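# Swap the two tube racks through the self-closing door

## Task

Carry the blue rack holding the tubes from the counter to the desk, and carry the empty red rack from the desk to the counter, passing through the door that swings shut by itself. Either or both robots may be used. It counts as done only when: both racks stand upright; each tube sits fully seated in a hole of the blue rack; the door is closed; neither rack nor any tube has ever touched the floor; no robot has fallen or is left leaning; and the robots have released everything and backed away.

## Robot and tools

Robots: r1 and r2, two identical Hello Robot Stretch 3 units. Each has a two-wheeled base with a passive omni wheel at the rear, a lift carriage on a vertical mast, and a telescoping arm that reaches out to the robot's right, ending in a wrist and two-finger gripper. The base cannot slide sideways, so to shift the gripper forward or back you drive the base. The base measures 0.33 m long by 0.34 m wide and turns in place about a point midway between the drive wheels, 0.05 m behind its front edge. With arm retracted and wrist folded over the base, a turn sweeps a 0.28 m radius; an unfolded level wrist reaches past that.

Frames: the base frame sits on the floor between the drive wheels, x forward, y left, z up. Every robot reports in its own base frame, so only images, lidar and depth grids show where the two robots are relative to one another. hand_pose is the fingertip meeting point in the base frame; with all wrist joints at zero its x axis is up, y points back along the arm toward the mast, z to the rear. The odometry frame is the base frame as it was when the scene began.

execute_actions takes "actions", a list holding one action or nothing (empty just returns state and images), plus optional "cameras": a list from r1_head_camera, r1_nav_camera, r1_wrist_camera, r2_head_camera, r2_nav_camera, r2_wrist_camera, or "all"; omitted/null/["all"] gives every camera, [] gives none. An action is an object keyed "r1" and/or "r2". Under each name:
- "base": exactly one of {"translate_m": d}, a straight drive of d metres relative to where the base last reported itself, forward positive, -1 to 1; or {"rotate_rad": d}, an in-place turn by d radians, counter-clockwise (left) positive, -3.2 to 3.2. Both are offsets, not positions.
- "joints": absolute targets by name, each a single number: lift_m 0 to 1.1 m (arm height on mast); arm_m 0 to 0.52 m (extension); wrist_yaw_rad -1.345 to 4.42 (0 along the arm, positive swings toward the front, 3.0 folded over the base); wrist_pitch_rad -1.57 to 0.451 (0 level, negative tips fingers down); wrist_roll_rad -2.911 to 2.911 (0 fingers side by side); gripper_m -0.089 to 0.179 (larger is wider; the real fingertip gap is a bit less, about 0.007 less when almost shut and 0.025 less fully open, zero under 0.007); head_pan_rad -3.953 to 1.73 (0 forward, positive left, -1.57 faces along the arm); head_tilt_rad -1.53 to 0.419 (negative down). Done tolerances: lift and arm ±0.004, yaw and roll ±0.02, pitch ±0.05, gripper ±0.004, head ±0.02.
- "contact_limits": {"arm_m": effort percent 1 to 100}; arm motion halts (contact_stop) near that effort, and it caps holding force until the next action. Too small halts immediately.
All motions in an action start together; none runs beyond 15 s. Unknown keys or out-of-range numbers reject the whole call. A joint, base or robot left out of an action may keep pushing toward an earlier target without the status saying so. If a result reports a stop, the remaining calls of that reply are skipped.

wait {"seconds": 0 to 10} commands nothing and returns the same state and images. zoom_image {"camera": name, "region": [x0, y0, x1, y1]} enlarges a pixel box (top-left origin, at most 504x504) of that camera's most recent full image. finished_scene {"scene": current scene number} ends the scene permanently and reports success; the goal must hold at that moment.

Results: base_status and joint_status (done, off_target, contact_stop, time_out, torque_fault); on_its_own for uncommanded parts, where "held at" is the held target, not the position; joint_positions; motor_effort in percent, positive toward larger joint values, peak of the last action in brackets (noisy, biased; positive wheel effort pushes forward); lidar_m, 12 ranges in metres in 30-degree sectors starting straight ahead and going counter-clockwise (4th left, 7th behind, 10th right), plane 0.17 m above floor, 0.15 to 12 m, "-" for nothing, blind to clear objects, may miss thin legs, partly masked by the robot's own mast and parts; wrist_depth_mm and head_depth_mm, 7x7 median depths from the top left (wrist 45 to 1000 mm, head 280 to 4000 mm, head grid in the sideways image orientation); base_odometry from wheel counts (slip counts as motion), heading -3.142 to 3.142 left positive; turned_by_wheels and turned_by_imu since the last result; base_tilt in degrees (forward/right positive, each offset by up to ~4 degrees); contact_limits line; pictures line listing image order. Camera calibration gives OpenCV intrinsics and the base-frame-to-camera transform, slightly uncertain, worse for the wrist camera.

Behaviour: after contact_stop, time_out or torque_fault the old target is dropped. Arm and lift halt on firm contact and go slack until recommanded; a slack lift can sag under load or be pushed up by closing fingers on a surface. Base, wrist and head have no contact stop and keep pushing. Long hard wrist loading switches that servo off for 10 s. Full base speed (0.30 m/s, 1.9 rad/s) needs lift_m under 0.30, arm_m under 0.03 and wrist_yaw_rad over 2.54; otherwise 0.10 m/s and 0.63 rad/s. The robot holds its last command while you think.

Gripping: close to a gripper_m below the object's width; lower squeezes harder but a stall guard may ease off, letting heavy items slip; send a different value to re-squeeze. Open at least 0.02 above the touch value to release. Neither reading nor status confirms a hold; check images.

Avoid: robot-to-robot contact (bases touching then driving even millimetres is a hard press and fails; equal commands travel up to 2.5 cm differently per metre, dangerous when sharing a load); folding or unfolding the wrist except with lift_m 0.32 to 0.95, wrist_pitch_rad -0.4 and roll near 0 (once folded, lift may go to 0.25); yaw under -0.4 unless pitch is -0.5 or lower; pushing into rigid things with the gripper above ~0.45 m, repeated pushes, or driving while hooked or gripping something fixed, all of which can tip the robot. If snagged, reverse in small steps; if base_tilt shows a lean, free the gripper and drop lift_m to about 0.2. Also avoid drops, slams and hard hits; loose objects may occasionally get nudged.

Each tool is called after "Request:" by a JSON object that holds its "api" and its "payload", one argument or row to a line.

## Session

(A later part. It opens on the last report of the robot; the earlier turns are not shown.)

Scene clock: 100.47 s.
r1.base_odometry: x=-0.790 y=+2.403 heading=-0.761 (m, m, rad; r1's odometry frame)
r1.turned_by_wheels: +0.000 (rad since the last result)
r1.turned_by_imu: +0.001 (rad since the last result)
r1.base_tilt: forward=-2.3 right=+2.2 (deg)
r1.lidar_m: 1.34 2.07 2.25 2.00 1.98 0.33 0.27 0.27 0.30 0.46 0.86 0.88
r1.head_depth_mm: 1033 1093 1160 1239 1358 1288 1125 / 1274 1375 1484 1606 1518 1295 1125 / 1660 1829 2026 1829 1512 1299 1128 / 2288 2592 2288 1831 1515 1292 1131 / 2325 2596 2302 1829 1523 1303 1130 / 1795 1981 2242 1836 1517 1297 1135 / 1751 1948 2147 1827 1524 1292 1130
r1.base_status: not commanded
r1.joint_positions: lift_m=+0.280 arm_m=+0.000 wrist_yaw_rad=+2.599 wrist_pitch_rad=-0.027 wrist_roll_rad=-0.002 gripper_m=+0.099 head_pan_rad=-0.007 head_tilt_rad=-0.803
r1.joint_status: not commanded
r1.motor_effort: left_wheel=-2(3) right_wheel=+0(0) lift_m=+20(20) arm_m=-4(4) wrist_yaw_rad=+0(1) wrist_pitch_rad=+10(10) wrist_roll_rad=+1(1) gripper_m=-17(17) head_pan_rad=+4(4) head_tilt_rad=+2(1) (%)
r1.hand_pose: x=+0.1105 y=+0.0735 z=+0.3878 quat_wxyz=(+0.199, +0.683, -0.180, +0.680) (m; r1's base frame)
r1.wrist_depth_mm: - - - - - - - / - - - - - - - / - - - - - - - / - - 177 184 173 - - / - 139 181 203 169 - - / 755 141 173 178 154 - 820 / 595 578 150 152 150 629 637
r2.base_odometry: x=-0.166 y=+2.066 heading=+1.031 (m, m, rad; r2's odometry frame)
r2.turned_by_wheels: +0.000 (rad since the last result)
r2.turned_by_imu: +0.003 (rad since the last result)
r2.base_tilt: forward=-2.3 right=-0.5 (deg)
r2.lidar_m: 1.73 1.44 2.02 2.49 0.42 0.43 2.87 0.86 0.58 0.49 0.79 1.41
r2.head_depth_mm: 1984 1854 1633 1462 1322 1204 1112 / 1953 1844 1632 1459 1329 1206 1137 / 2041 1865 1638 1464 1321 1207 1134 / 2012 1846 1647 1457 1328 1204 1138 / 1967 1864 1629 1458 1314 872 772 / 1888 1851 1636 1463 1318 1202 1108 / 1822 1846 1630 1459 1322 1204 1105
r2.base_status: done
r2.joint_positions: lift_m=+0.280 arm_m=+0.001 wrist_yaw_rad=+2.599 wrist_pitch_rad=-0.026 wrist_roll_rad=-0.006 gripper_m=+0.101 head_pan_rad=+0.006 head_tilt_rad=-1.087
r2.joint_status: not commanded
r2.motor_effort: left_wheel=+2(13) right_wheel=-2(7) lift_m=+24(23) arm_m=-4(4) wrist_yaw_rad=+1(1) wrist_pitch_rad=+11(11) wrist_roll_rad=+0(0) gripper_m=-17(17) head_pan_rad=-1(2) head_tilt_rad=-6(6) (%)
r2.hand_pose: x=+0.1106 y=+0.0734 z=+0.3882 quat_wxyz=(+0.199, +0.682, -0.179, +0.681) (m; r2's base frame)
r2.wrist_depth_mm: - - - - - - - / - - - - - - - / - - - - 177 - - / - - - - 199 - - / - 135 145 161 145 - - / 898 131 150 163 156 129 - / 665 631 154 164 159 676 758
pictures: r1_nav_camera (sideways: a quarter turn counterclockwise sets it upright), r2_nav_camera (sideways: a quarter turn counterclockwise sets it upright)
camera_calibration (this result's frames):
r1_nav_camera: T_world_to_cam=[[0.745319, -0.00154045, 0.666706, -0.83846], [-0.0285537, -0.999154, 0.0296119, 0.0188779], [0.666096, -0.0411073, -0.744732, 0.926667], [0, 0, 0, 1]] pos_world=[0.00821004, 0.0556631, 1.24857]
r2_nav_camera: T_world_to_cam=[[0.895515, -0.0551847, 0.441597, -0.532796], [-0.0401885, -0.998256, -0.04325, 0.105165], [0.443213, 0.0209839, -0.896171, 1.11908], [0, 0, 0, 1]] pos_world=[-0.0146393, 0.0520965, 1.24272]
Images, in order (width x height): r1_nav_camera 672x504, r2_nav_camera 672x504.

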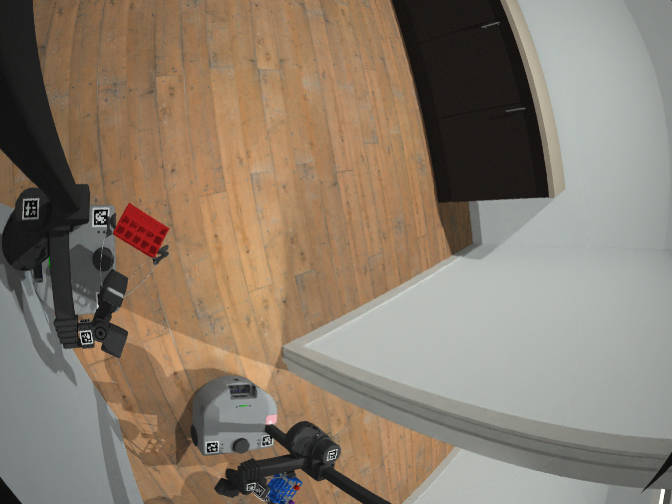

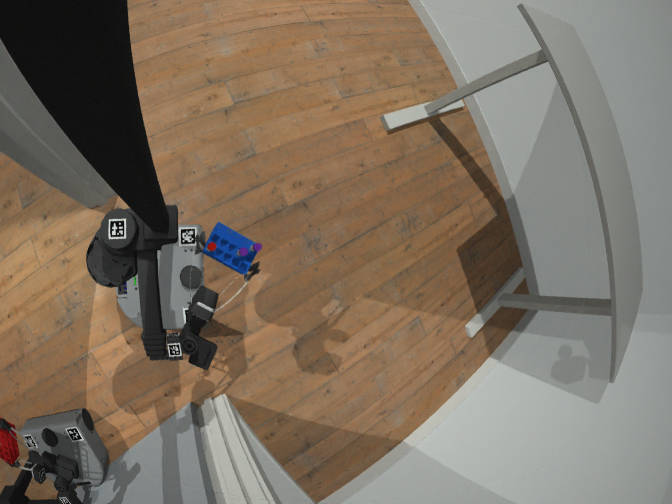

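Request:
{"api": "execute_actions", "payload": {
  "actions": [
    {"r2":{"base":{"translate_m":0.55}},"r1":{"base":{"translate_m":0.1}}}
  ],
  "cameras": []
}}

Request:
{"api": "execute_actions", "payload": {
  "actions": [
    {"r2":{"base":{"rotate_rad":1.96}},"r1":{"base":{"rotate_rad":0.72}}}
  ],
  "cameras": ["r2_nav_camera","r1_nav_camera"]
}}

Scene clock: 104.27 s.
r1.base_odometry: x=-0.718 y=+2.334 heading=-0.761 (m, m, rad; r1's odometry frame)
r1.turned_by_wheels: +0.000 (rad since the last result)
r1.turned_by_imu: +0.002 (rad since the last result)
r1.base_tilt: forward=-2.3 right=+2.2 (deg)
r1.lidar_m: 1.30 1.98 2.28 2.02 2.02 0.31 0.27 0.27 0.33 0.61 1.32 0.80
r1.head_depth_mm: 1000 1060 1132 1201 1287 1295 1130 / 1238 1327 1438 1558 1482 1291 1130 / 1619 1771 1972 1831 1521 1290 1133 / 2208 2528 2300 1826 1523 1298 1133 / 2243 2514 2269 1844 1538 1297 1130 / 1697 1894 2153 1826 1532 1299 1131 / 1687 1836 2098 1840 1518 1297 1130
r1.base_status: done
r1.joint_positions: lift_m=+0.280 arm_m=+0.000 wrist_yaw_rad=+2.600 wrist_pitch_rad=-0.028 wrist_roll_rad=-0.002 gripper_m=+0.099 head_pan_rad=-0.006 head_tilt_rad=-0.799
r1.joint_status: not commanded
r1.motor_effort: left_wheel=-2(16) right_wheel=-1(16) lift_m=+21(21) arm_m=-3(4) wrist_yaw_rad=+0(2) wrist_pitch_rad=+11(11) wrist_roll_rad=+1(1) gripper_m=-17(18) head_pan_rad=+3(3) head_tilt_rad=+0(2) (%)
r1.hand_pose: x=+0.1103 y=+0.0737 z=+0.3875 quat_wxyz=(+0.199, +0.683, -0.179, +0.680) (m; r1's base frame)
r1.wrist_depth_mm: - - - - - - - / - - - - - - - / - - - - - - - / - - 178 184 173 - - / - 139 181 203 169 - - / 757 141 174 178 154 - 836 / 600 574 150 152 150 629 630
r2.base_odometry: x=+0.117 y=+2.538 heading=+1.031 (m, m, rad; r2's odometry frame)
r2.turned_by_wheels: +0.000 (rad since the last result)
r2.turned_by_imu: +0.003 (rad since the last result)
r2.base_tilt: forward=-2.2 right=-0.6 (deg)
r2.lidar_m: 1.19 1.39 1.02 2.20 1.80 0.89 3.23 0.69 0.67 1.00 1.09 1.16
r2.head_depth_mm: 1179 1749 1637 1465 1330 1210 1108 / 1601 1719 1605 1465 1317 1212 1137 / 1568 1777 1646 1461 1324 1205 1133 / 1495 1762 1638 1462 1325 1202 1134 / 1427 1708 1632 1461 1320 859 772 / 572 1630 1631 1458 1317 1203 1104 / 558 1553 1629 1459 1324 1203 1107
r2.base_status: done
r2.joint_positions: lift_m=+0.280 arm_m=+0.001 wrist_yaw_rad=+2.599 wrist_pitch_rad=-0.026 wrist_roll_rad=-0.006 gripper_m=+0.101 head_pan_rad=+0.006 head_tilt_rad=-1.087
r2.joint_status: not commanded
r2.motor_effort: left_wheel=+2(14) right_wheel=-2(6) lift_m=+24(24) arm_m=-4(4) wrist_yaw_rad=+0(0) wrist_pitch_rad=+11(11) wrist_roll_rad=+0(0) gripper_m=-17(17) head_pan_rad=-2(2) head_tilt_rad=-6(6) (%)
r2.hand_pose: x=+0.1106 y=+0.0734 z=+0.3882 quat_wxyz=(+0.199, +0.682, -0.179, +0.681) (m; r2's base frame)
r2.wrist_depth_mm: - - - - - - - / - - - - - - - / - - - - - - - / - - - - 188 - - / - 135 144 161 145 - - / 925 131 149 161 157 129 991 / 662 629 154 164 159 676 747
pictures: none
No camera images: the call's "cameras" was empty. Leave "cameras" out to get every camera's image.

Scene clock: 106.80 s.
r1.base_odometry: x=-0.718 y=+2.334 heading=-0.041 (m, m, rad; r1's odometry frame)
r1.turned_by_wheels: +0.720 (rad since the last result)
r1.turned_by_imu: +0.724 (rad since the last result)
r1.base_tilt: forward=-2.3 right=+2.1 (deg)
r1.lidar_m: 2.03 2.10 2.02 0.37 0.27 0.26 0.27 0.38 1.19 0.80 0.81 1.97
r1.head_depth_mm: 1687 1871 2101 1819 1515 1293 1128 / 1789 1963 2176 1826 1518 1301 1132 / 1824 2080 2250 1835 1522 1302 1131 / 1920 2210 2324 1822 1516 1293 1133 / 2040 2337 2312 1833 1525 1303 1137 / 2219 2771 2294 1829 1532 1306 1134 / 2378 2570 2299 1840 1526 1311 1138
r1.base_status: done
r1.joint_positions: lift_m=+0.280 arm_m=+0.000 wrist_yaw_rad=+2.600 wrist_pitch_rad=-0.028 wrist_roll_rad=-0.002 gripper_m=+0.099 head_pan_rad=-0.006 head_tilt_rad=-0.799
r1.joint_status: not commanded
r1.motor_effort: left_wheel=-2(9) right_wheel=+0(6) lift_m=+21(20) arm_m=-4(3) wrist_yaw_rad=-1(0) wrist_pitch_rad=+11(11) wrist_roll_rad=+1(1) gripper_m=-18(17) head_pan_rad=+2(3) head_tilt_rad=+0(0) (%)
r1.hand_pose: x=+0.1103 y=+0.0736 z=+0.3875 quat_wxyz=(+0.199, +0.683, -0.179, +0.680) (m; r1's base frame)
r1.wrist_depth_mm: - - - - - - - / - - - - - - - / - - - - - - - / - - 178 183 173 - - / - 139 181 203 169 - - / 785 141 173 178 154 - 833 / 581 582 150 152 150 629 637
r2.base_odometry: x=+0.117 y=+2.538 heading=+2.991 (m, m, rad; r2's odometry frame)
r2.turned_by_wheels: +1.960 (rad since the last result)
r2.turned_by_imu: +1.957 (rad since the last result)
r2.base_tilt: forward=-2.3 right=-0.6 (deg)
r2.lidar_m: 2.67 0.92 0.89 0.94 0.76 0.85 1.08 1.11 1.19 1.39 1.03 1.88
r2.head_depth_mm: 2147 1857 1632 1467 1324 1205 1110 / 2154 1853 1632 1457 1317 1207 1136 / 2147 1845 1637 1458 1319 1204 1133 / 2143 1845 1638 1455 1325 1203 1136 / 2147 1864 1640 1456 1319 860 773 / 2144 1856 1634 1452 1319 1206 1109 / 1979 1817 1637 1457 1319 1199 1109
r2.base_status: done
r2.joint_positions: lift_m=+0.280 arm_m=+0.001 wrist_yaw_rad=+2.599 wrist_pitch_rad=-0.026 wrist_roll_rad=-0.006 gripper_m=+0.101 head_pan_rad=+0.006 head_tilt_rad=-1.087
r2.joint_status: not commanded
r2.motor_effort: left_wheel=-1(9) right_wheel=+2(14) lift_m=+24(24) arm_m=-4(5) wrist_yaw_rad=+1(1) wrist_pitch_rad=+10(12) wrist_roll_rad=+0(0) gripper_m=-17(17) head_pan_rad=-2(3) head_tilt_rad=-6(6) (%)
r2.hand_pose: x=+0.1106 y=+0.0733 z=+0.3882 quat_wxyz=(+0.199, +0.682, -0.179, +0.681) (m; r2's base frame)
r2.wrist_depth_mm: - - - - 932 - - / - - - - 997 - - / - - - - 937 - - / - - - - 190 - - / 997 135 144 159 144 - - / 882 130 149 161 156 128 1000 / 664 624 155 164 159 669 750
pictures: r1_nav_camera (sideways: a quarter turn counterclockwise sets it upright), r2_nav_camera (sideways: a quarter turn counterclockwise sets it upright)
camera_calibration (this result's frames):
r1_nav_camera: T_world_to_cam=[[0.742214, -0.000371492, 0.670163, -0.842946], [-0.0271476, -0.999196, 0.0295124, 0.0189988], [0.669613, -0.0400979, -0.741627, 0.922608], [0, 0, 0, 1]] pos_world=[0.00837186, 0.0556649, 1.24858]
r2_nav_camera: T_world_to_cam=[[0.895549, -0.0551886, 0.441526, -0.532705], [-0.0401964, -0.998255, -0.0432463, 0.10516], [0.443143, 0.0209814, -0.896205, 1.11913], [0, 0, 0, 1]] pos_world=[-0.0146438, 0.0520966, 1.24272]
Images, in order (width x height): r1_nav_camera 672x504, r2_nav_camera 672x504.

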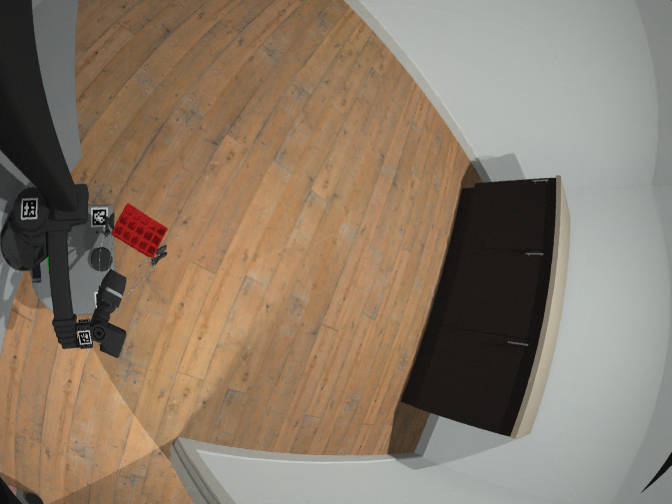

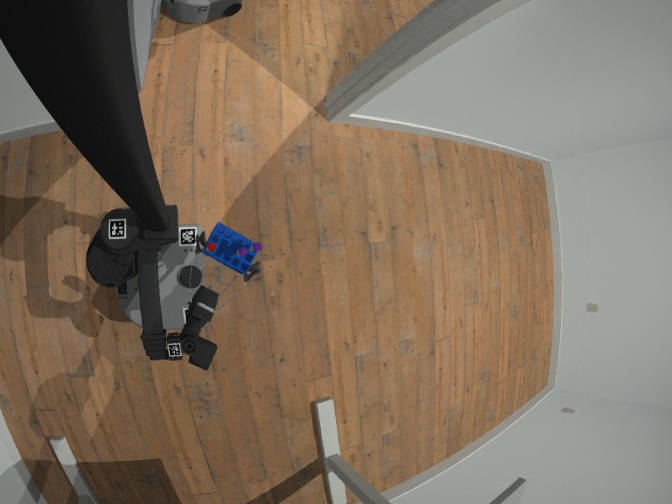

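Request:
{"api": "execute_actions", "payload": {
  "actions": [
    {"r2":{"joints":{"lift_m":0.94,"head_pan_rad":-1.57,"head_tilt_rad":-0.8}},"r1":{"base":{"translate_m":1.0}}}
  ],
  "cameras": ["r2_nav_camera","r2_head_camera"]
}}

Request:
{"api": "execute_actions", "payload": {
  "actions": [
    {"r2":{"joints":{"wrist_yaw_rad":0}},"r1":{"base":{"translate_m":0.5}}}
  ],
  "cameras": ["r2_nav_camera","r2_head_camera","r1_nav_camera"]
}}

Scene clock: 119.27 s.
r1.base_odometry: x=+0.281 y=+2.294 heading=-0.041 (m, m, rad; r1's odometry frame)
r1.turned_by_wheels: +0.000 (rad since the last result)
r1.turned_by_imu: +0.003 (rad since the last result)
r1.base_tilt: forward=-2.3 right=+2.2 (deg)
r1.lidar_m: 1.13 1.53 1.53 1.58 2.11 2.03 1.55 1.12 1.08 1.12 1.15 1.10
r1.head_depth_mm: 1371 1038 1162 1341 1507 1295 1133 / 1396 1077 1230 1438 1508 1296 1135 / 1400 1140 1317 1551 1509 1299 1132 / 1411 1196 1404 1687 1529 1294 1128 / 1412 1288 1521 1772 1518 1301 1137 / 1420 1379 1631 1826 1528 1310 1137 / 1735 1806 2079 1842 1527 1299 1133
r1.base_status: done
r1.joint_positions: lift_m=+0.280 arm_m=+0.000 wrist_yaw_rad=+2.600 wrist_pitch_rad=-0.028 wrist_roll_rad=-0.002 gripper_m=+0.099 head_pan_rad=-0.006 head_tilt_rad=-0.799
r1.joint_status: not commanded
r1.motor_effort: left_wheel=-1(4) right_wheel=+2(7) lift_m=+20(21) arm_m=-3(3) wrist_yaw_rad=+0(1) wrist_pitch_rad=+11(11) wrist_roll_rad=+1(1) gripper_m=-18(17) head_pan_rad=+3(3) head_tilt_rad=+0(0) (%)
r1.hand_pose: x=+0.1103 y=+0.0736 z=+0.3875 quat_wxyz=(+0.199, +0.683, -0.179, +0.680) (m; r1's base frame)
r1.wrist_depth_mm: - - - - - - - / - - - - - - - / - - - - - - - / - - 178 184 173 - - / - 139 181 204 169 - - / 760 141 173 178 154 - 826 / 598 579 151 153 151 620 643
r2.base_odometry: x=+0.117 y=+2.538 heading=+2.991 (m, m, rad; r2's odometry frame)
r2.turned_by_wheels: +0.000 (rad since the last result)
r2.turned_by_imu: +0.001 (rad since the last result)
r2.base_tilt: forward=-2.3 right=-0.5 (deg)
r2.lidar_m: 2.67 0.92 0.75 0.71 0.73 0.85 1.09 1.12 1.19 1.39 1.03 1.88
r2.head_depth_mm: 1136 776 1614 1812 - 1271 1174 / 1126 772 1615 1798 - 1274 1165 / 1120 771 1611 1802 - - 1133 / 1113 766 1612 1803 - - - / 1104 761 1618 1785 - 1290 - / 1097 758 1614 1781 1554 1321 - / 1090 754 1615 1778 1479 1314 1174
r2.base_status: not commanded
r2.joint_positions: lift_m=+0.940 arm_m=+0.001 wrist_yaw_rad=+2.599 wrist_pitch_rad=-0.027 wrist_roll_rad=-0.006 gripper_m=+0.101 head_pan_rad=-1.563 head_tilt_rad=-0.804
r2.joint_status: all done
r2.motor_effort: left_wheel=-1(2) right_wheel=+2(2) lift_m=+46(49) arm_m=-4(5) wrist_yaw_rad=+1(1) wrist_pitch_rad=+11(12) wrist_roll_rad=+0(0) gripper_m=-18(18) head_pan_rad=-3(32) head_tilt_rad=+2(22) (%)
r2.hand_pose: x=+0.1106 y=+0.0733 z=+1.0473 quat_wxyz=(+0.199, +0.682, -0.179, +0.681) (m; r2's base frame)
r2.wrist_depth_mm: 569 645 746 868 940 - - / 585 648 763 907 993 - - / 601 653 783 924 949 - - / 608 674 769 904 197 - - / 639 136 144 161 145 - - / 631 130 149 161 158 128 - / 645 697 155 165 159 - -
pictures: r2_head_camera (sideways: a quarter turn clockwise sets it upright), r2_nav_camera (sideways: a quarter turn counterclockwise sets it upright)
camera_calibration (this result's frames):
r2_head_camera: T_world_to_cam=[[-0.0614187, 0.682997, -0.727834, 0.960565], [0.997489, 0.0677701, -0.0205785, 0.0197143], [0.0352703, -0.72727, -0.685444, 0.849431], [0, 0, 0, 1]] pos_world=[0.00937224, -0.0396338, 1.28178]
r2_nav_camera: T_world_to_cam=[[-0.0551184, -0.736158, 0.674561, -0.830499], [-0.998204, 0.0247419, -0.0545621, 0.125754], [0.0234763, -0.676357, -0.7362, 0.913683], [0, 0, 0, 1]] pos_world=[0.0583024, 0.00348621, 1.23974]
Images, in order (width x height): r2_head_camera 896x504, r2_nav_camera 672x504.

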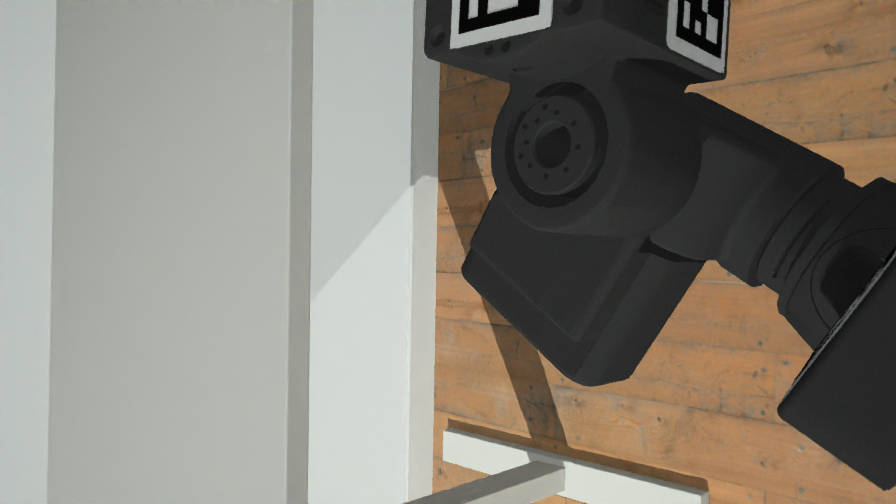

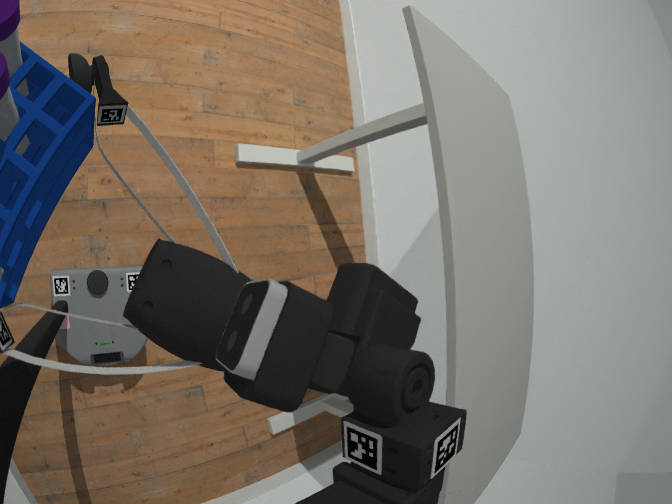

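Scene clock: 122.60 s.
r1.base_odometry: x=+0.781 y=+2.273 heading=-0.041 (m, m, rad; r1's odometry frame)
r1.turned_by_wheels: +0.000 (rad since the last result)
r1.turned_by_imu: +0.001 (rad since the last result)
r1.base_tilt: forward=-2.3 right=+2.2 (deg)
r1.lidar_m: 0.68 0.92 1.29 1.33 1.81 2.47 1.90 1.38 1.32 0.96 0.69 0.66
r1.head_depth_mm: 1068 903 693 782 932 1221 1132 / 1123 903 722 841 1011 1245 1126 / 1159 906 766 905 1115 1297 1130 / 1208 906 824 988 1228 1301 1134 / 1265 904 887 1074 1412 1301 1136 / 1350 911 956 1186 1485 1297 1135 / 1441 933 1049 1344 1519 1298 1134
r1.base_status: done
r1.joint_positions: lift_m=+0.280 arm_m=+0.000 wrist_yaw_rad=+2.600 wrist_pitch_rad=-0.028 wrist_roll_rad=-0.002 gripper_m=+0.099 head_pan_rad=-0.006 head_tilt_rad=-0.799
r1.joint_status: not commanded
r1.motor_effort: left_wheel=-1(3) right_wheel=+1(6) lift_m=+21(21) arm_m=-4(3) wrist_yaw_rad=+0(0) wrist_pitch_rad=+11(11) wrist_roll_rad=+1(1) gripper_m=-17(17) head_pan_rad=+2(2) head_tilt_rad=+0(0) (%)
r1.hand_pose: x=+0.1103 y=+0.0736 z=+0.3875 quat_wxyz=(+0.199, +0.683, -0.179, +0.680) (m; r1's base frame)
r1.wrist_depth_mm: - - - - - - 650 / - - - - - - 658 / - - - - - - 650 / - - 178 183 173 958 643 / - 139 181 203 169 884 647 / 765 141 173 178 155 - 706 / 601 580 150 152 151 631 635
r2.base_odometry: x=+0.117 y=+2.538 heading=+2.991 (m, m, rad; r2's odometry frame)
r2.turned_by_wheels: +0.000 (rad since the last result)
r2.turned_by_imu: +0.000 (rad since the last result)
r2.base_tilt: forward=-2.3 right=-0.5 (deg)
r2.lidar_m: 2.67 0.93 0.75 0.71 0.73 0.85 1.09 1.12 1.19 1.39 1.03 1.88
r2.head_depth_mm: 1134 776 657 1813 - - - / 1129 711 416 1814 - - 1138 / 1124 769 412 - - - 1138 / 1119 766 403 1803 1502 1319 1158 / 1108 760 628 1788 1538 1319 1160 / 1095 758 1613 1774 1531 1317 1159 / 1092 754 1618 1778 1489 1317 1147
r2.base_status: not commanded
r2.joint_positions: lift_m=+0.940 arm_m=+0.001 wrist_yaw_rad=+0.002 wrist_pitch_rad=-0.027 wrist_roll_rad=-0.006 gripper_m=+0.101 head_pan_rad=-1.563 head_tilt_rad=-0.804
r2.joint_status: all done
r2.motor_effort: left_wheel=-2(2) right_wheel=+3(3) lift_m=+45(45) arm_m=-5(5) wrist_yaw_rad=-1(2) wrist_pitch_rad=+11(11) wrist_roll_rad=+0(1) gripper_m=-17(17) head_pan_rad=-2(3) head_tilt_rad=+2(2) (%)
r2.hand_pose: x=-0.0210 y=-0.4010 z=+1.0473 quat_wxyz=(+0.709, +0.010, -0.705, -0.009) (m; r2's base frame)
r2.wrist_depth_mm: - - - - - - - / - - - - - - - / - - - - - - - / 818 816 677 897 198 - - / 445 135 144 162 145 519 534 / 354 131 149 162 157 129 407 / 763 806 156 165 158 - 853
pictures: r1_nav_camera (sideways: a quarter turn counterclockwise sets it upright), r2_head_camera (sideways: a quarter turn clockwise sets it upright), r2_nav_camera (sideways: a quarter turn counterclockwise sets it upright)
camera_calibration (this result's frames):
r1_nav_camera: T_world_to_cam=[[0.742214, -0.000370949, 0.670163, -0.842946], [-0.0271469, -0.999196, 0.0295124, 0.0189987], [0.669613, -0.0400974, -0.741627, 0.922608], [0, 0, 0, 1]] pos_world=[0.00837179, 0.0556649, 1.24858]
r2_head_camera: T_world_to_cam=[[-0.0614187, 0.682997, -0.727834, 0.960566], [0.997489, 0.0677701, -0.0205785, 0.0197143], [0.0352703, -0.72727, -0.685444, 0.849431], [0, 0, 0, 1]] pos_world=[0.00937224, -0.0396338, 1.28178]
r2_nav_camera: T_world_to_cam=[[-0.0551184, -0.736158, 0.674561, -0.830499], [-0.998204, 0.0247419, -0.0545621, 0.125754], [0.0234763, -0.676357, -0.7362, 0.913683], [0, 0, 0, 1]] pos_world=[0.0583024, 0.00348621, 1.23974]
Images, in order (width x height): r1_nav_camera 672x504, r2_head_camera 896x504, r2_nav_camera 672x504.

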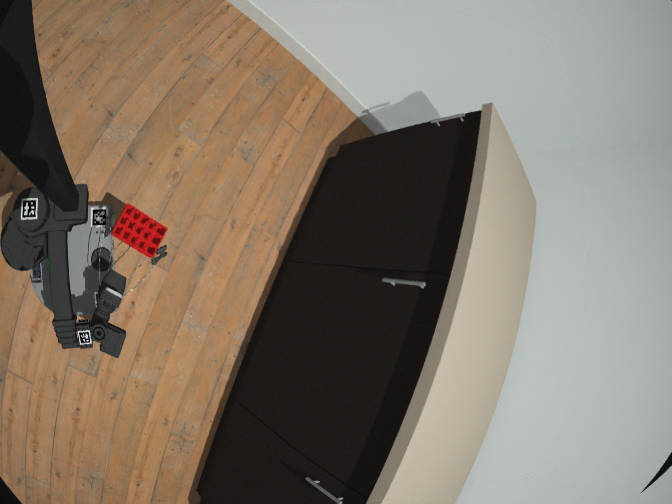

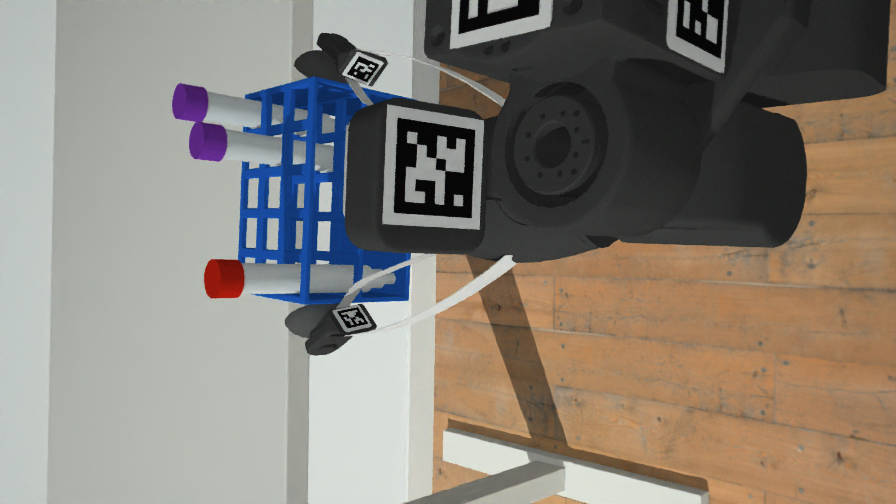

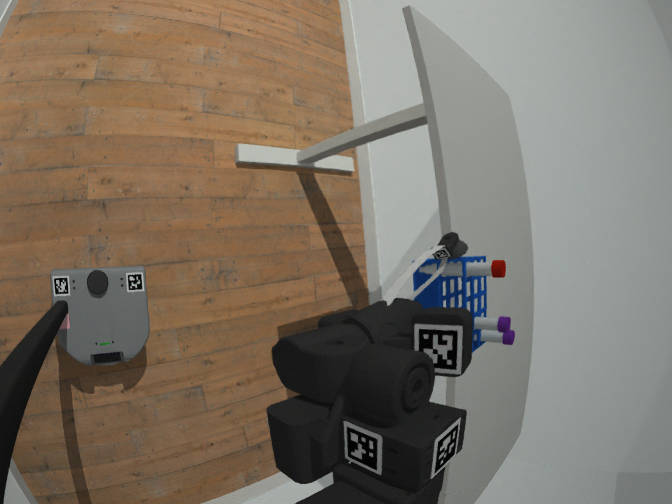

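Request:
{"api": "execute_actions", "payload": {
  "actions": [
    {"r2":{"joints":{"arm_m":0.38}},"r1":{"base":{"rotate_rad":1.07},"joints":{"lift_m":0.9,"head_pan_rad":-1.57}}}
  ],
  "cameras": ["r2_head_camera"]
}}

Request:
{"api": "execute_actions", "payload": {
  "actions": [
    {"r2":{"joints":{"lift_m":0.896}},"r1":{"joints":{"wrist_yaw_rad":0}}}
  ],
  "cameras": ["r2_head_camera","r1_head_camera","r1_nav_camera"]
}}

Scene clock: 130.03 s.
r1.base_odometry: x=+0.781 y=+2.273 heading=+1.029 (m, m, rad; r1's odometry frame)
r1.turned_by_wheels: +1.070 (rad since the last result)
r1.turned_by_imu: +1.078 (rad since the last result)
r1.base_tilt: forward=-2.3 right=+2.2 (deg)
r1.lidar_m: 1.29 1.34 1.86 2.47 1.86 1.36 1.32 0.93 0.68 0.66 0.69 0.95
r1.head_depth_mm: 1081 898 738 863 - - 1130 / 1082 904 740 866 - - 1128 / 1090 902 743 866 1010 - 1112 / 1092 904 744 865 - - - / 1091 905 745 866 1013 1260 1182 / 1094 908 746 871 1085 1299 1156 / 1097 910 748 870 1083 1298 1132
r1.base_status: done
r1.joint_positions: lift_m=+0.900 arm_m=+0.000 wrist_yaw_rad=+2.600 wrist_pitch_rad=-0.028 wrist_roll_rad=-0.002 gripper_m=+0.099 head_pan_rad=-1.563 head_tilt_rad=-0.799
r1.joint_status: all done
r1.motor_effort: left_wheel=-1(5) right_wheel=+1(5) lift_m=+25(25) arm_m=-3(3) wrist_yaw_rad=-1(1) wrist_pitch_rad=+11(11) wrist_roll_rad=+1(1) gripper_m=-17(18) head_pan_rad=-4(44) head_tilt_rad=-1(0) (%)
r1.hand_pose: x=+0.1103 y=+0.0736 z=+1.0073 quat_wxyz=(+0.199, +0.683, -0.179, +0.680) (m; r1's base frame)
r1.wrist_depth_mm: - - - - - - 959 / - - - - - - 947 / - - - - - - 965 / - - 178 183 173 - - / - 139 181 203 169 - - / - 141 173 178 155 - - / - - 151 152 150 - -
r2.base_odometry: x=+0.117 y=+2.538 heading=+2.991 (m, m, rad; r2's odometry frame)
r2.turned_by_wheels: +0.000 (rad since the last result)
r2.turned_by_imu: +0.001 (rad since the last result)
r2.base_tilt: forward=-2.3 right=-0.5 (deg)
r2.lidar_m: 2.67 0.92 0.75 0.71 0.73 0.85 1.09 1.12 1.19 1.39 1.02 1.88
r2.head_depth_mm: 1181 - 1649 1807 1545 1330 1166 / 1162 - 1610 1788 1549 1329 1166 / 1159 - 1616 1795 1532 1320 1163 / 1040 732 1610 1785 1536 1322 1164 / 1108 761 1617 1775 1531 1321 1162 / 1095 756 1611 1772 1525 1316 1160 / 1089 754 1613 1775 1480 1312 1157
r2.base_status: not commanded
r2.joint_positions: lift_m=+0.940 arm_m=+0.380 wrist_yaw_rad=+0.000 wrist_pitch_rad=-0.027 wrist_roll_rad=-0.006 gripper_m=+0.101 head_pan_rad=-1.563 head_tilt_rad=-0.803
r2.joint_status: all done
r2.motor_effort: left_wheel=-2(1) right_wheel=+2(2) lift_m=+45(46) arm_m=+3(3) wrist_yaw_rad=+0(1) wrist_pitch_rad=+11(11) wrist_roll_rad=+0(0) gripper_m=-18(17) head_pan_rad=-4(2) head_tilt_rad=+1(2) (%)
r2.hand_pose: x=-0.0214 y=-0.7802 z=+1.0473 quat_wxyz=(+0.709, +0.010, -0.705, -0.010) (m; r2's base frame)
r2.wrist_depth_mm: 707 711 712 726 732 728 744 / 721 743 746 735 760 768 777 / 741 767 753 761 773 787 804 / 750 782 665 782 197 804 812 / 446 134 144 161 145 514 529 / 325 130 150 161 157 129 346 / 228 218 155 164 158 234 262
pictures: r2_head_camera (sideways: a quarter turn clockwise sets it upright)
camera_calibration (this result's frames):
r2_head_camera: T_world_to_cam=[[-0.0612486, 0.682831, -0.728004, 0.960786], [0.997505, 0.0675185, -0.0205934, 0.0197336], [0.0350919, -0.727449, -0.685263, 0.849197], [0, 0, 0, 1]] pos_world=[0.00936249, -0.0396396, 1.28179]
Images, in order (width x height): r2_head_camera 896x504.

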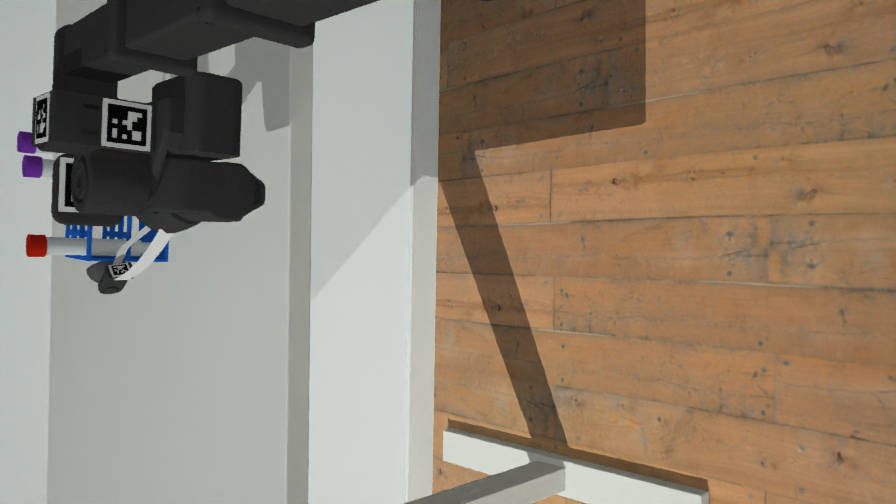

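Scene clock: 132.33 s.
r1.base_odometry: x=+0.781 y=+2.273 heading=+1.029 (m, m, rad; r1's odometry frame)
r1.turned_by_wheels: +0.000 (rad since the last result)
r1.turned_by_imu: +0.000 (rad since the last result)
r1.base_tilt: forward=-2.4 right=+2.2 (deg)
r1.lidar_m: 1.29 1.34 1.87 2.47 1.85 1.36 1.32 0.93 0.68 0.66 0.69 0.95
r1.head_depth_mm: 1089 902 741 866 - - - / 1082 900 720 867 - - 1092 / 1088 903 720 435 - - 1108 / 1087 906 726 448 1119 1302 1133 / 1090 909 724 881 1086 1298 1136 / 1096 911 745 871 1081 1299 1131 / 1097 910 747 871 1085 1300 1133
r1.base_status: not commanded
r1.joint_positions: lift_m=+0.900 arm_m=+0.000 wrist_yaw_rad=+0.003 wrist_pitch_rad=-0.028 wrist_roll_rad=-0.002 gripper_m=+0.099 head_pan_rad=-1.563 head_tilt_rad=-0.799
r1.joint_status: all done
r1.motor_effort: left_wheel=-2(1) right_wheel=+1(1) lift_m=+24(25) arm_m=-4(3) wrist_yaw_rad=-3(4) wrist_pitch_rad=+11(11) wrist_roll_rad=+1(1) gripper_m=-17(17) head_pan_rad=-4(3) head_tilt_rad=+0(0) (%)
r1.hand_pose: x=-0.0208 y=-0.4007 z=+1.0073 quat_wxyz=(+0.708, +0.011, -0.706, -0.009) (m; r1's base frame)
r1.wrist_depth_mm: 936 953 945 928 912 910 899 / - - 974 972 956 941 925 / - - - - - - - / 619 633 177 184 173 726 755 / 428 139 181 204 169 426 428 / 467 141 173 178 155 - 450 / 487 480 150 152 151 474 468
r2.base_odometry: x=+0.117 y=+2.538 heading=+2.991 (m, m, rad; r2's odometry frame)
r2.turned_by_wheels: +0.000 (rad since the last result)
r2.turned_by_imu: +0.000 (rad since the last result)
r2.base_tilt: forward=-2.2 right=-0.5 (deg)
r2.lidar_m: 2.67 0.92 0.75 0.71 0.73 0.85 1.09 1.11 1.19 1.39 1.03 1.88
r2.head_depth_mm: 1137 - - 1794 1517 1331 1174 / 1128 - 1654 1787 1550 1331 1162 / 1144 - 1654 1792 1546 1325 1167 / 1112 704 1615 1787 1548 1323 1159 / 1104 760 1614 1782 1535 1322 1160 / 1100 757 1615 1772 1529 1323 1160 / 1090 754 1613 1763 1484 1316 1154
r2.base_status: not commanded
r2.joint_positions: lift_m=+0.896 arm_m=+0.380 wrist_yaw_rad=+0.000 wrist_pitch_rad=-0.027 wrist_roll_rad=-0.006 gripper_m=+0.101 head_pan_rad=-1.563 head_tilt_rad=-0.803
r2.joint_status: all done
r2.motor_effort: left_wheel=-1(2) right_wheel=+2(3) lift_m=+24(37) arm_m=+3(3) wrist_yaw_rad=+0(0) wrist_pitch_rad=+12(11) wrist_roll_rad=+0(0) gripper_m=-17(17) head_pan_rad=-2(3) head_tilt_rad=+1(1) (%)
r2.hand_pose: x=-0.0214 y=-0.7802 z=+1.0041 quat_wxyz=(+0.709, +0.010, -0.705, -0.010) (m; r2's base frame)
r2.wrist_depth_mm: 692 702 716 742 735 742 754 / 714 719 743 763 752 778 776 / 746 756 762 747 776 791 797 / 576 583 474 645 197 744 806 / 318 134 144 161 144 376 389 / 237 130 149 162 157 129 255 / 165 158 154 165 159 170 191
pictures: r1_head_camera (sideways: a quarter turn clockwise sets it upright), r1_nav_camera (sideways: a quarter turn counterclockwise sets it upright), r2_head_camera (sideways: a quarter turn clockwise sets it upright)
camera_calibration (this result's frames):
r1_head_camera: T_world_to_cam=[[-0.00713709, 0.684003, -0.729444, 0.966096], [0.999782, 0.019213, 0.00823398, -0.0103411], [0.0196469, -0.729226, -0.68399, 0.846031], [0, 0, 0, 1]] pos_world=[0.000612109, -0.0436652, 1.28348]
r1_nav_camera: T_world_to_cam=[[0.00967448, -0.742151, 0.670163, -0.838477], [-0.999472, 0.0136209, 0.0295124, 0.0249299], [-0.0310309, -0.670094, -0.741627, 0.926882], [0, 0, 0, 1]] pos_world=[0.0617906, -0.00151817, 1.24858]
r2_head_camera: T_world_to_cam=[[-0.0612485, 0.682831, -0.728004, 0.960786], [0.997505, 0.0675183, -0.0205934, 0.0197336], [0.0350918, -0.727449, -0.685264, 0.849197], [0, 0, 0, 1]] pos_world=[0.00936248, -0.0396396, 1.28179]
Images, in order (width x height): r1_head_camera 896x504, r1_nav_camera 672x504, r2_head_camera 896x504.

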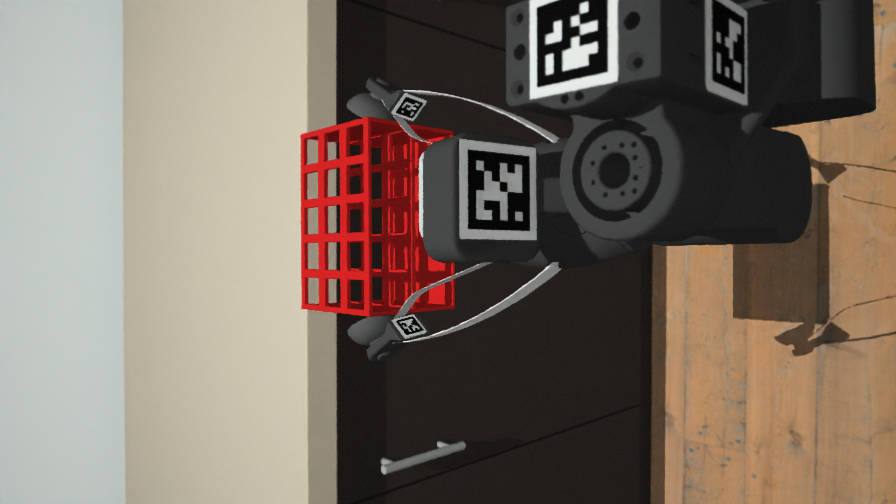

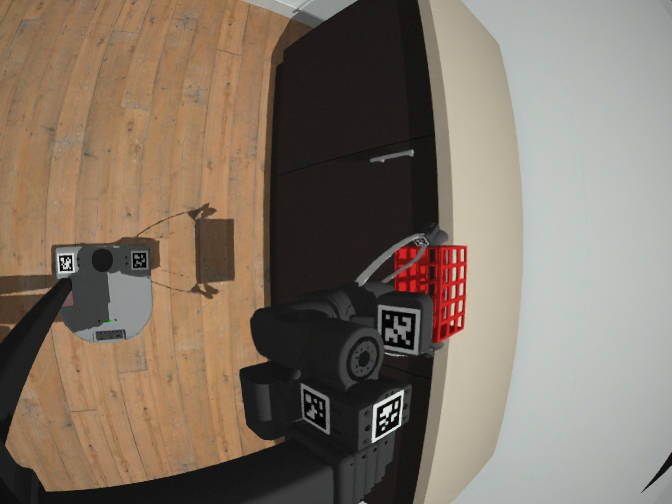

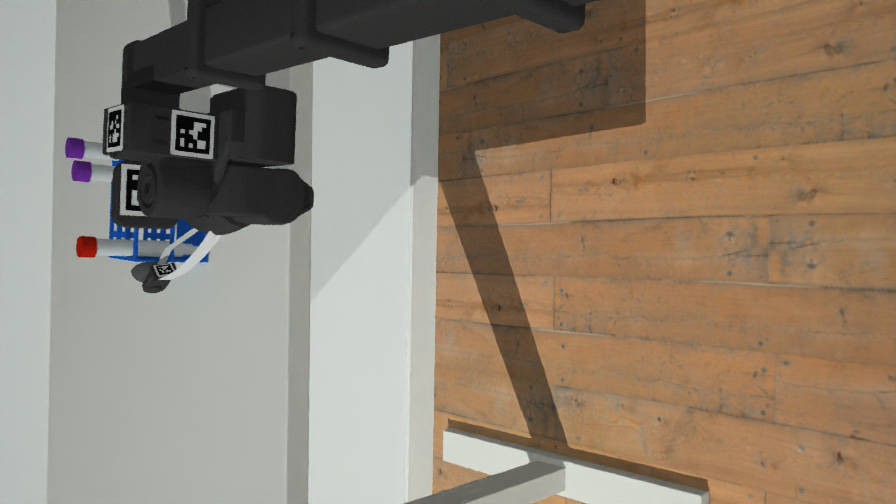

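Request:
{"api": "execute_actions", "payload": {
  "actions": [
    {"r2":{"joints":{"lift_m":0.887}},"r1":{"joints":{"arm_m":0.43}}}
  ],
  "cameras": []
}}

Request:
{"api": "execute_actions", "payload": {
  "actions": [
    {"r1":{"joints":{"lift_m":0.848}}}
  ],
  "cameras": ["r2_wrist_camera","r1_head_camera","r1_wrist_camera"]
}}

Scene clock: 136.90 s.
r1.base_odometry: x=+0.781 y=+2.273 heading=+1.029 (m, m, rad; r1's odometry frame)
r1.turned_by_wheels: +0.000 (rad since the last result)
r1.turned_by_imu: +0.001 (rad since the last result)
r1.base_tilt: forward=-2.3 right=+2.2 (deg)
r1.lidar_m: 1.29 1.34 1.85 2.46 1.85 1.37 1.32 0.93 0.68 0.66 0.69 0.94
r1.head_depth_mm: 1080 946 - 891 1110 1294 1128 / 1084 - 751 860 1069 1294 1127 / 1073 - 743 864 1077 1301 1129 / 1090 793 743 865 1073 1299 1132 / 1087 907 747 867 1079 1301 1130 / 1089 911 745 870 1082 1291 1133 / 1095 912 746 872 1083 1305 1136
r1.base_status: not commanded
r1.joint_positions: lift_m=+0.900 arm_m=+0.430 wrist_yaw_rad=+0.001 wrist_pitch_rad=-0.028 wrist_roll_rad=-0.002 gripper_m=+0.099 head_pan_rad=-1.563 head_tilt_rad=-0.799
r1.joint_status: all done
r1.motor_effort: left_wheel=-1(1) right_wheel=+1(1) lift_m=+25(24) arm_m=+2(2) wrist_yaw_rad=-1(2) wrist_pitch_rad=+11(11) wrist_roll_rad=+1(1) gripper_m=-17(17) head_pan_rad=-3(3) head_tilt_rad=+0(0) (%)
r1.hand_pose: x=-0.0212 y=-0.8301 z=+1.0073 quat_wxyz=(+0.708, +0.011, -0.706, -0.010) (m; r1's base frame)
r1.wrist_depth_mm: 559 551 551 547 546 535 535 / 579 574 573 567 563 555 554 / 599 596 592 596 578 576 577 / 612 610 178 184 173 598 596 / 378 139 181 204 169 419 421 / 281 141 173 178 155 - 296 / 206 208 151 153 150 226 229
r2.base_odometry: x=+0.117 y=+2.538 heading=+2.991 (m, m, rad; r2's odometry frame)
r2.turned_by_wheels: +0.000 (rad since the last result)
r2.turned_by_imu: +0.000 (rad since the last result)
r2.base_tilt: forward=-2.2 right=-0.5 (deg)
r2.lidar_m: 2.67 0.93 0.75 0.71 0.73 0.85 1.09 1.12 1.19 1.39 1.02 1.88
r2.head_depth_mm: 1134 854 - 1795 1514 1329 1172 / 1128 - 1643 1799 1553 1327 1168 / 1119 - 1690 1798 1536 1326 1158 / 1116 702 1625 1790 1531 1320 1159 / 1107 761 1605 1786 1541 1320 1161 / 1097 756 1617 1790 1526 1320 1154 / 1086 752 1605 1771 1480 1311 1153
r2.base_status: not commanded
r2.joint_positions: lift_m=+0.888 arm_m=+0.380 wrist_yaw_rad=+0.000 wrist_pitch_rad=-0.002 wrist_roll_rad=-0.006 gripper_m=+0.101 head_pan_rad=-1.563 head_tilt_rad=-0.803
r2.joint_status: all done
r2.motor_effort: left_wheel=-2(1) right_wheel=+2(2) lift_m=+21(21) arm_m=+2(3) wrist_yaw_rad=+0(0) wrist_pitch_rad=+2(11) wrist_roll_rad=+1(0) gripper_m=-17(17) head_pan_rad=-2(2) head_tilt_rad=+1(2) (%)
r2.hand_pose: x=-0.0214 y=-0.7809 z=+1.0015 quat_wxyz=(+0.709, +0.001, -0.705, -0.001) (m; r2's base frame)
r2.wrist_depth_mm: 708 718 721 750 747 763 773 / 724 734 747 740 774 761 772 / 754 760 765 771 177 784 796 / 623 633 176 708 199 767 805 / 332 134 182 161 143 387 399 / 238 130 146 161 159 129 255 / 163 155 155 163 159 170 189
pictures: none
No camera images: the call's "cameras" was empty. Leave "cameras" out to get every camera's image.

Scene clock: 138.20 s.
r1.base_odometry: x=+0.781 y=+2.273 heading=+1.029 (m, m, rad; r1's odometry frame)
r1.turned_by_wheels: +0.000 (rad since the last result)
r1.turned_by_imu: +0.000 (rad since the last result)
r1.base_tilt: forward=-2.3 right=+2.2 (deg)
r1.lidar_m: 1.29 1.34 1.86 2.47 1.86 1.37 1.32 0.93 0.68 0.66 0.69 0.95
r1.head_depth_mm: 1082 899 720 - - 1268 1110 / 1088 948 757 888 1076 1285 1127 / 1087 1003 760 866 1077 1302 1128 / 1084 803 743 869 1085 1297 1127 / 1088 907 745 873 1078 1295 1132 / 1091 911 744 874 1081 1297 1132 / 1094 911 746 872 1085 1301 1136
r1.base_status: not commanded
r1.joint_positions: lift_m=+0.848 arm_m=+0.430 wrist_yaw_rad=+0.001 wrist_pitch_rad=-0.015 wrist_roll_rad=-0.003 gripper_m=+0.099 head_pan_rad=-1.563 head_tilt_rad=-0.799
r1.joint_status: all done
r1.motor_effort: left_wheel=+0(2) right_wheel=+2(1) lift_m=+19(21) arm_m=+2(2) wrist_yaw_rad=-2(1) wrist_pitch_rad=+5(11) wrist_roll_rad=+1(1) gripper_m=-17(17) head_pan_rad=-3(3) head_tilt_rad=+0(0) (%)
r1.hand_pose: x=-0.0212 y=-0.8305 z=+0.9591 quat_wxyz=(+0.708, +0.006, -0.706, -0.005) (m; r1's base frame)
r1.wrist_depth_mm: 570 548 551 546 543 543 542 / 577 583 578 570 566 557 553 / 603 591 592 596 587 580 580 / 448 458 173 199 188 529 548 / 269 139 180 201 169 299 304 / 205 175 173 177 160 - 210 / 145 146 150 152 147 159 161
r2.base_odometry: x=+0.117 y=+2.538 heading=+2.991 (m, m, rad; r2's odometry frame)
r2.turned_by_wheels: +0.000 (rad since the last result)
r2.turned_by_imu: +0.000 (rad since the last result)
r2.base_tilt: forward=-2.3 right=-0.5 (deg)
r2.lidar_m: 2.67 0.92 0.75 0.71 0.73 0.86 1.09 1.11 1.19 1.39 1.02 1.88
r2.head_depth_mm: 1137 854 - 1806 1503 1328 1171 / 1131 - 1644 1794 1544 1323 1170 / 1117 - 1695 1790 1543 1326 1164 / 1112 703 1617 1783 1541 1322 1159 / 1105 763 1609 1783 1533 1319 1158 / 1098 757 1608 1775 1529 1310 1157 / 1090 755 1622 1772 1482 1313 1152
r2.base_status: not commanded
r2.joint_positions: lift_m=+0.888 arm_m=+0.380 wrist_yaw_rad=+0.000 wrist_pitch_rad=-0.002 wrist_roll_rad=-0.006 gripper_m=+0.101 head_pan_rad=-1.563 head_tilt_rad=-0.803
r2.joint_status: not commanded
r2.motor_effort: left_wheel=-1(2) right_wheel=+2(2) lift_m=+20(20) arm_m=+3(3) wrist_yaw_rad=+0(0) wrist_pitch_rad=+2(2) wrist_roll_rad=+1(0) gripper_m=-17(18) head_pan_rad=-3(2) head_tilt_rad=+1(2) (%)
r2.hand_pose: x=-0.0214 y=-0.7809 z=+1.0015 quat_wxyz=(+0.709, +0.001, -0.705, -0.001) (m; r2's base frame)
r2.wrist_depth_mm: 722 723 738 722 741 746 775 / 722 741 728 763 759 761 776 / 746 747 748 764 177 799 790 / 616 619 176 707 197 793 805 / 326 135 182 160 144 384 399 / 238 130 147 160 159 129 255 / 162 156 155 164 158 170 188
pictures: r1_head_camera (sideways: a quarter turn clockwise sets it upright), r1_wrist_camera, r2_wrist_camera
camera_calibration (this result's frames):
r1_head_camera: T_world_to_cam=[[-0.00697727, 0.684004, -0.729445, 0.966095], [0.999786, 0.0189794, 0.00823398, -0.0103412], [0.0194765, -0.729231, -0.68399, 0.846032], [0, 0, 0, 1]] pos_world=[0.000601907, -0.0436639, 1.28348]
r1_wrist_camera: T_world_to_cam=[[-0.999583, 0.0052394, 0.0283835, -0.0490811], [-0.0264909, 0.223881, -0.974256, 1.13991], [-0.0114591, -0.974602, -0.223649, -0.434347], [0, 0, 0, 1]] pos_world=[-0.0238406, -0.678264, 1.01482]
r2_wrist_camera: T_world_to_cam=[[-0.998219, -0.00224709, 0.0596123, -0.0877034], [-0.0593315, 0.141263, -0.988193, 1.13725], [-0.00620043, -0.98997, -0.141144, -0.474012], [0, 0, 0, 1]] pos_world=[-0.0230117, -0.630105, 1.06214]
Images, in order (width x height): r1_head_camera 896x504, r1_wrist_camera 644x364, r2_wrist_camera 644x364.

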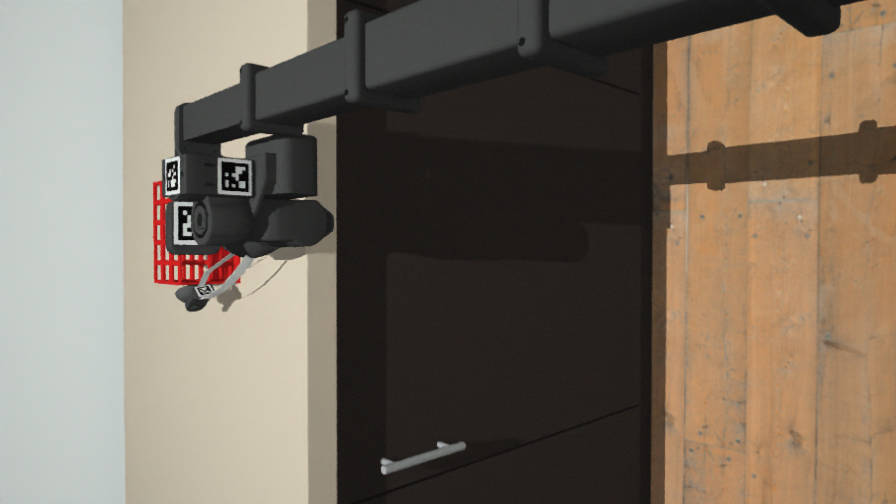

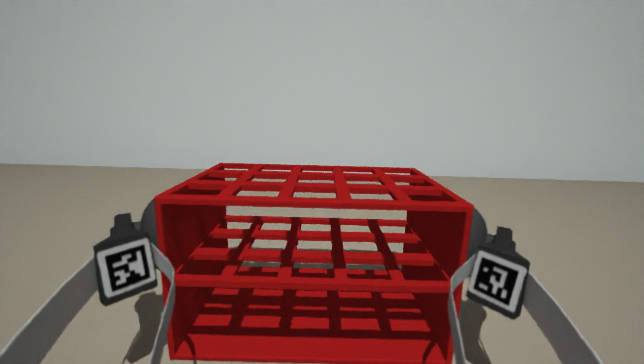

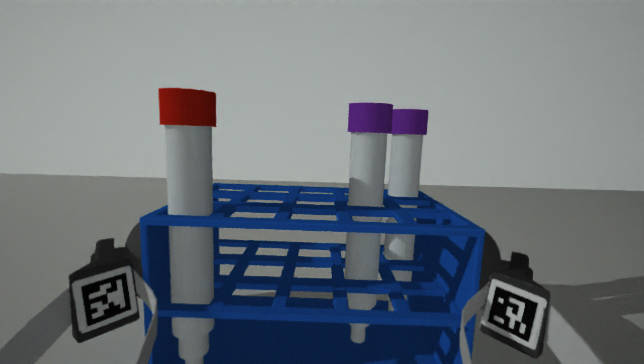

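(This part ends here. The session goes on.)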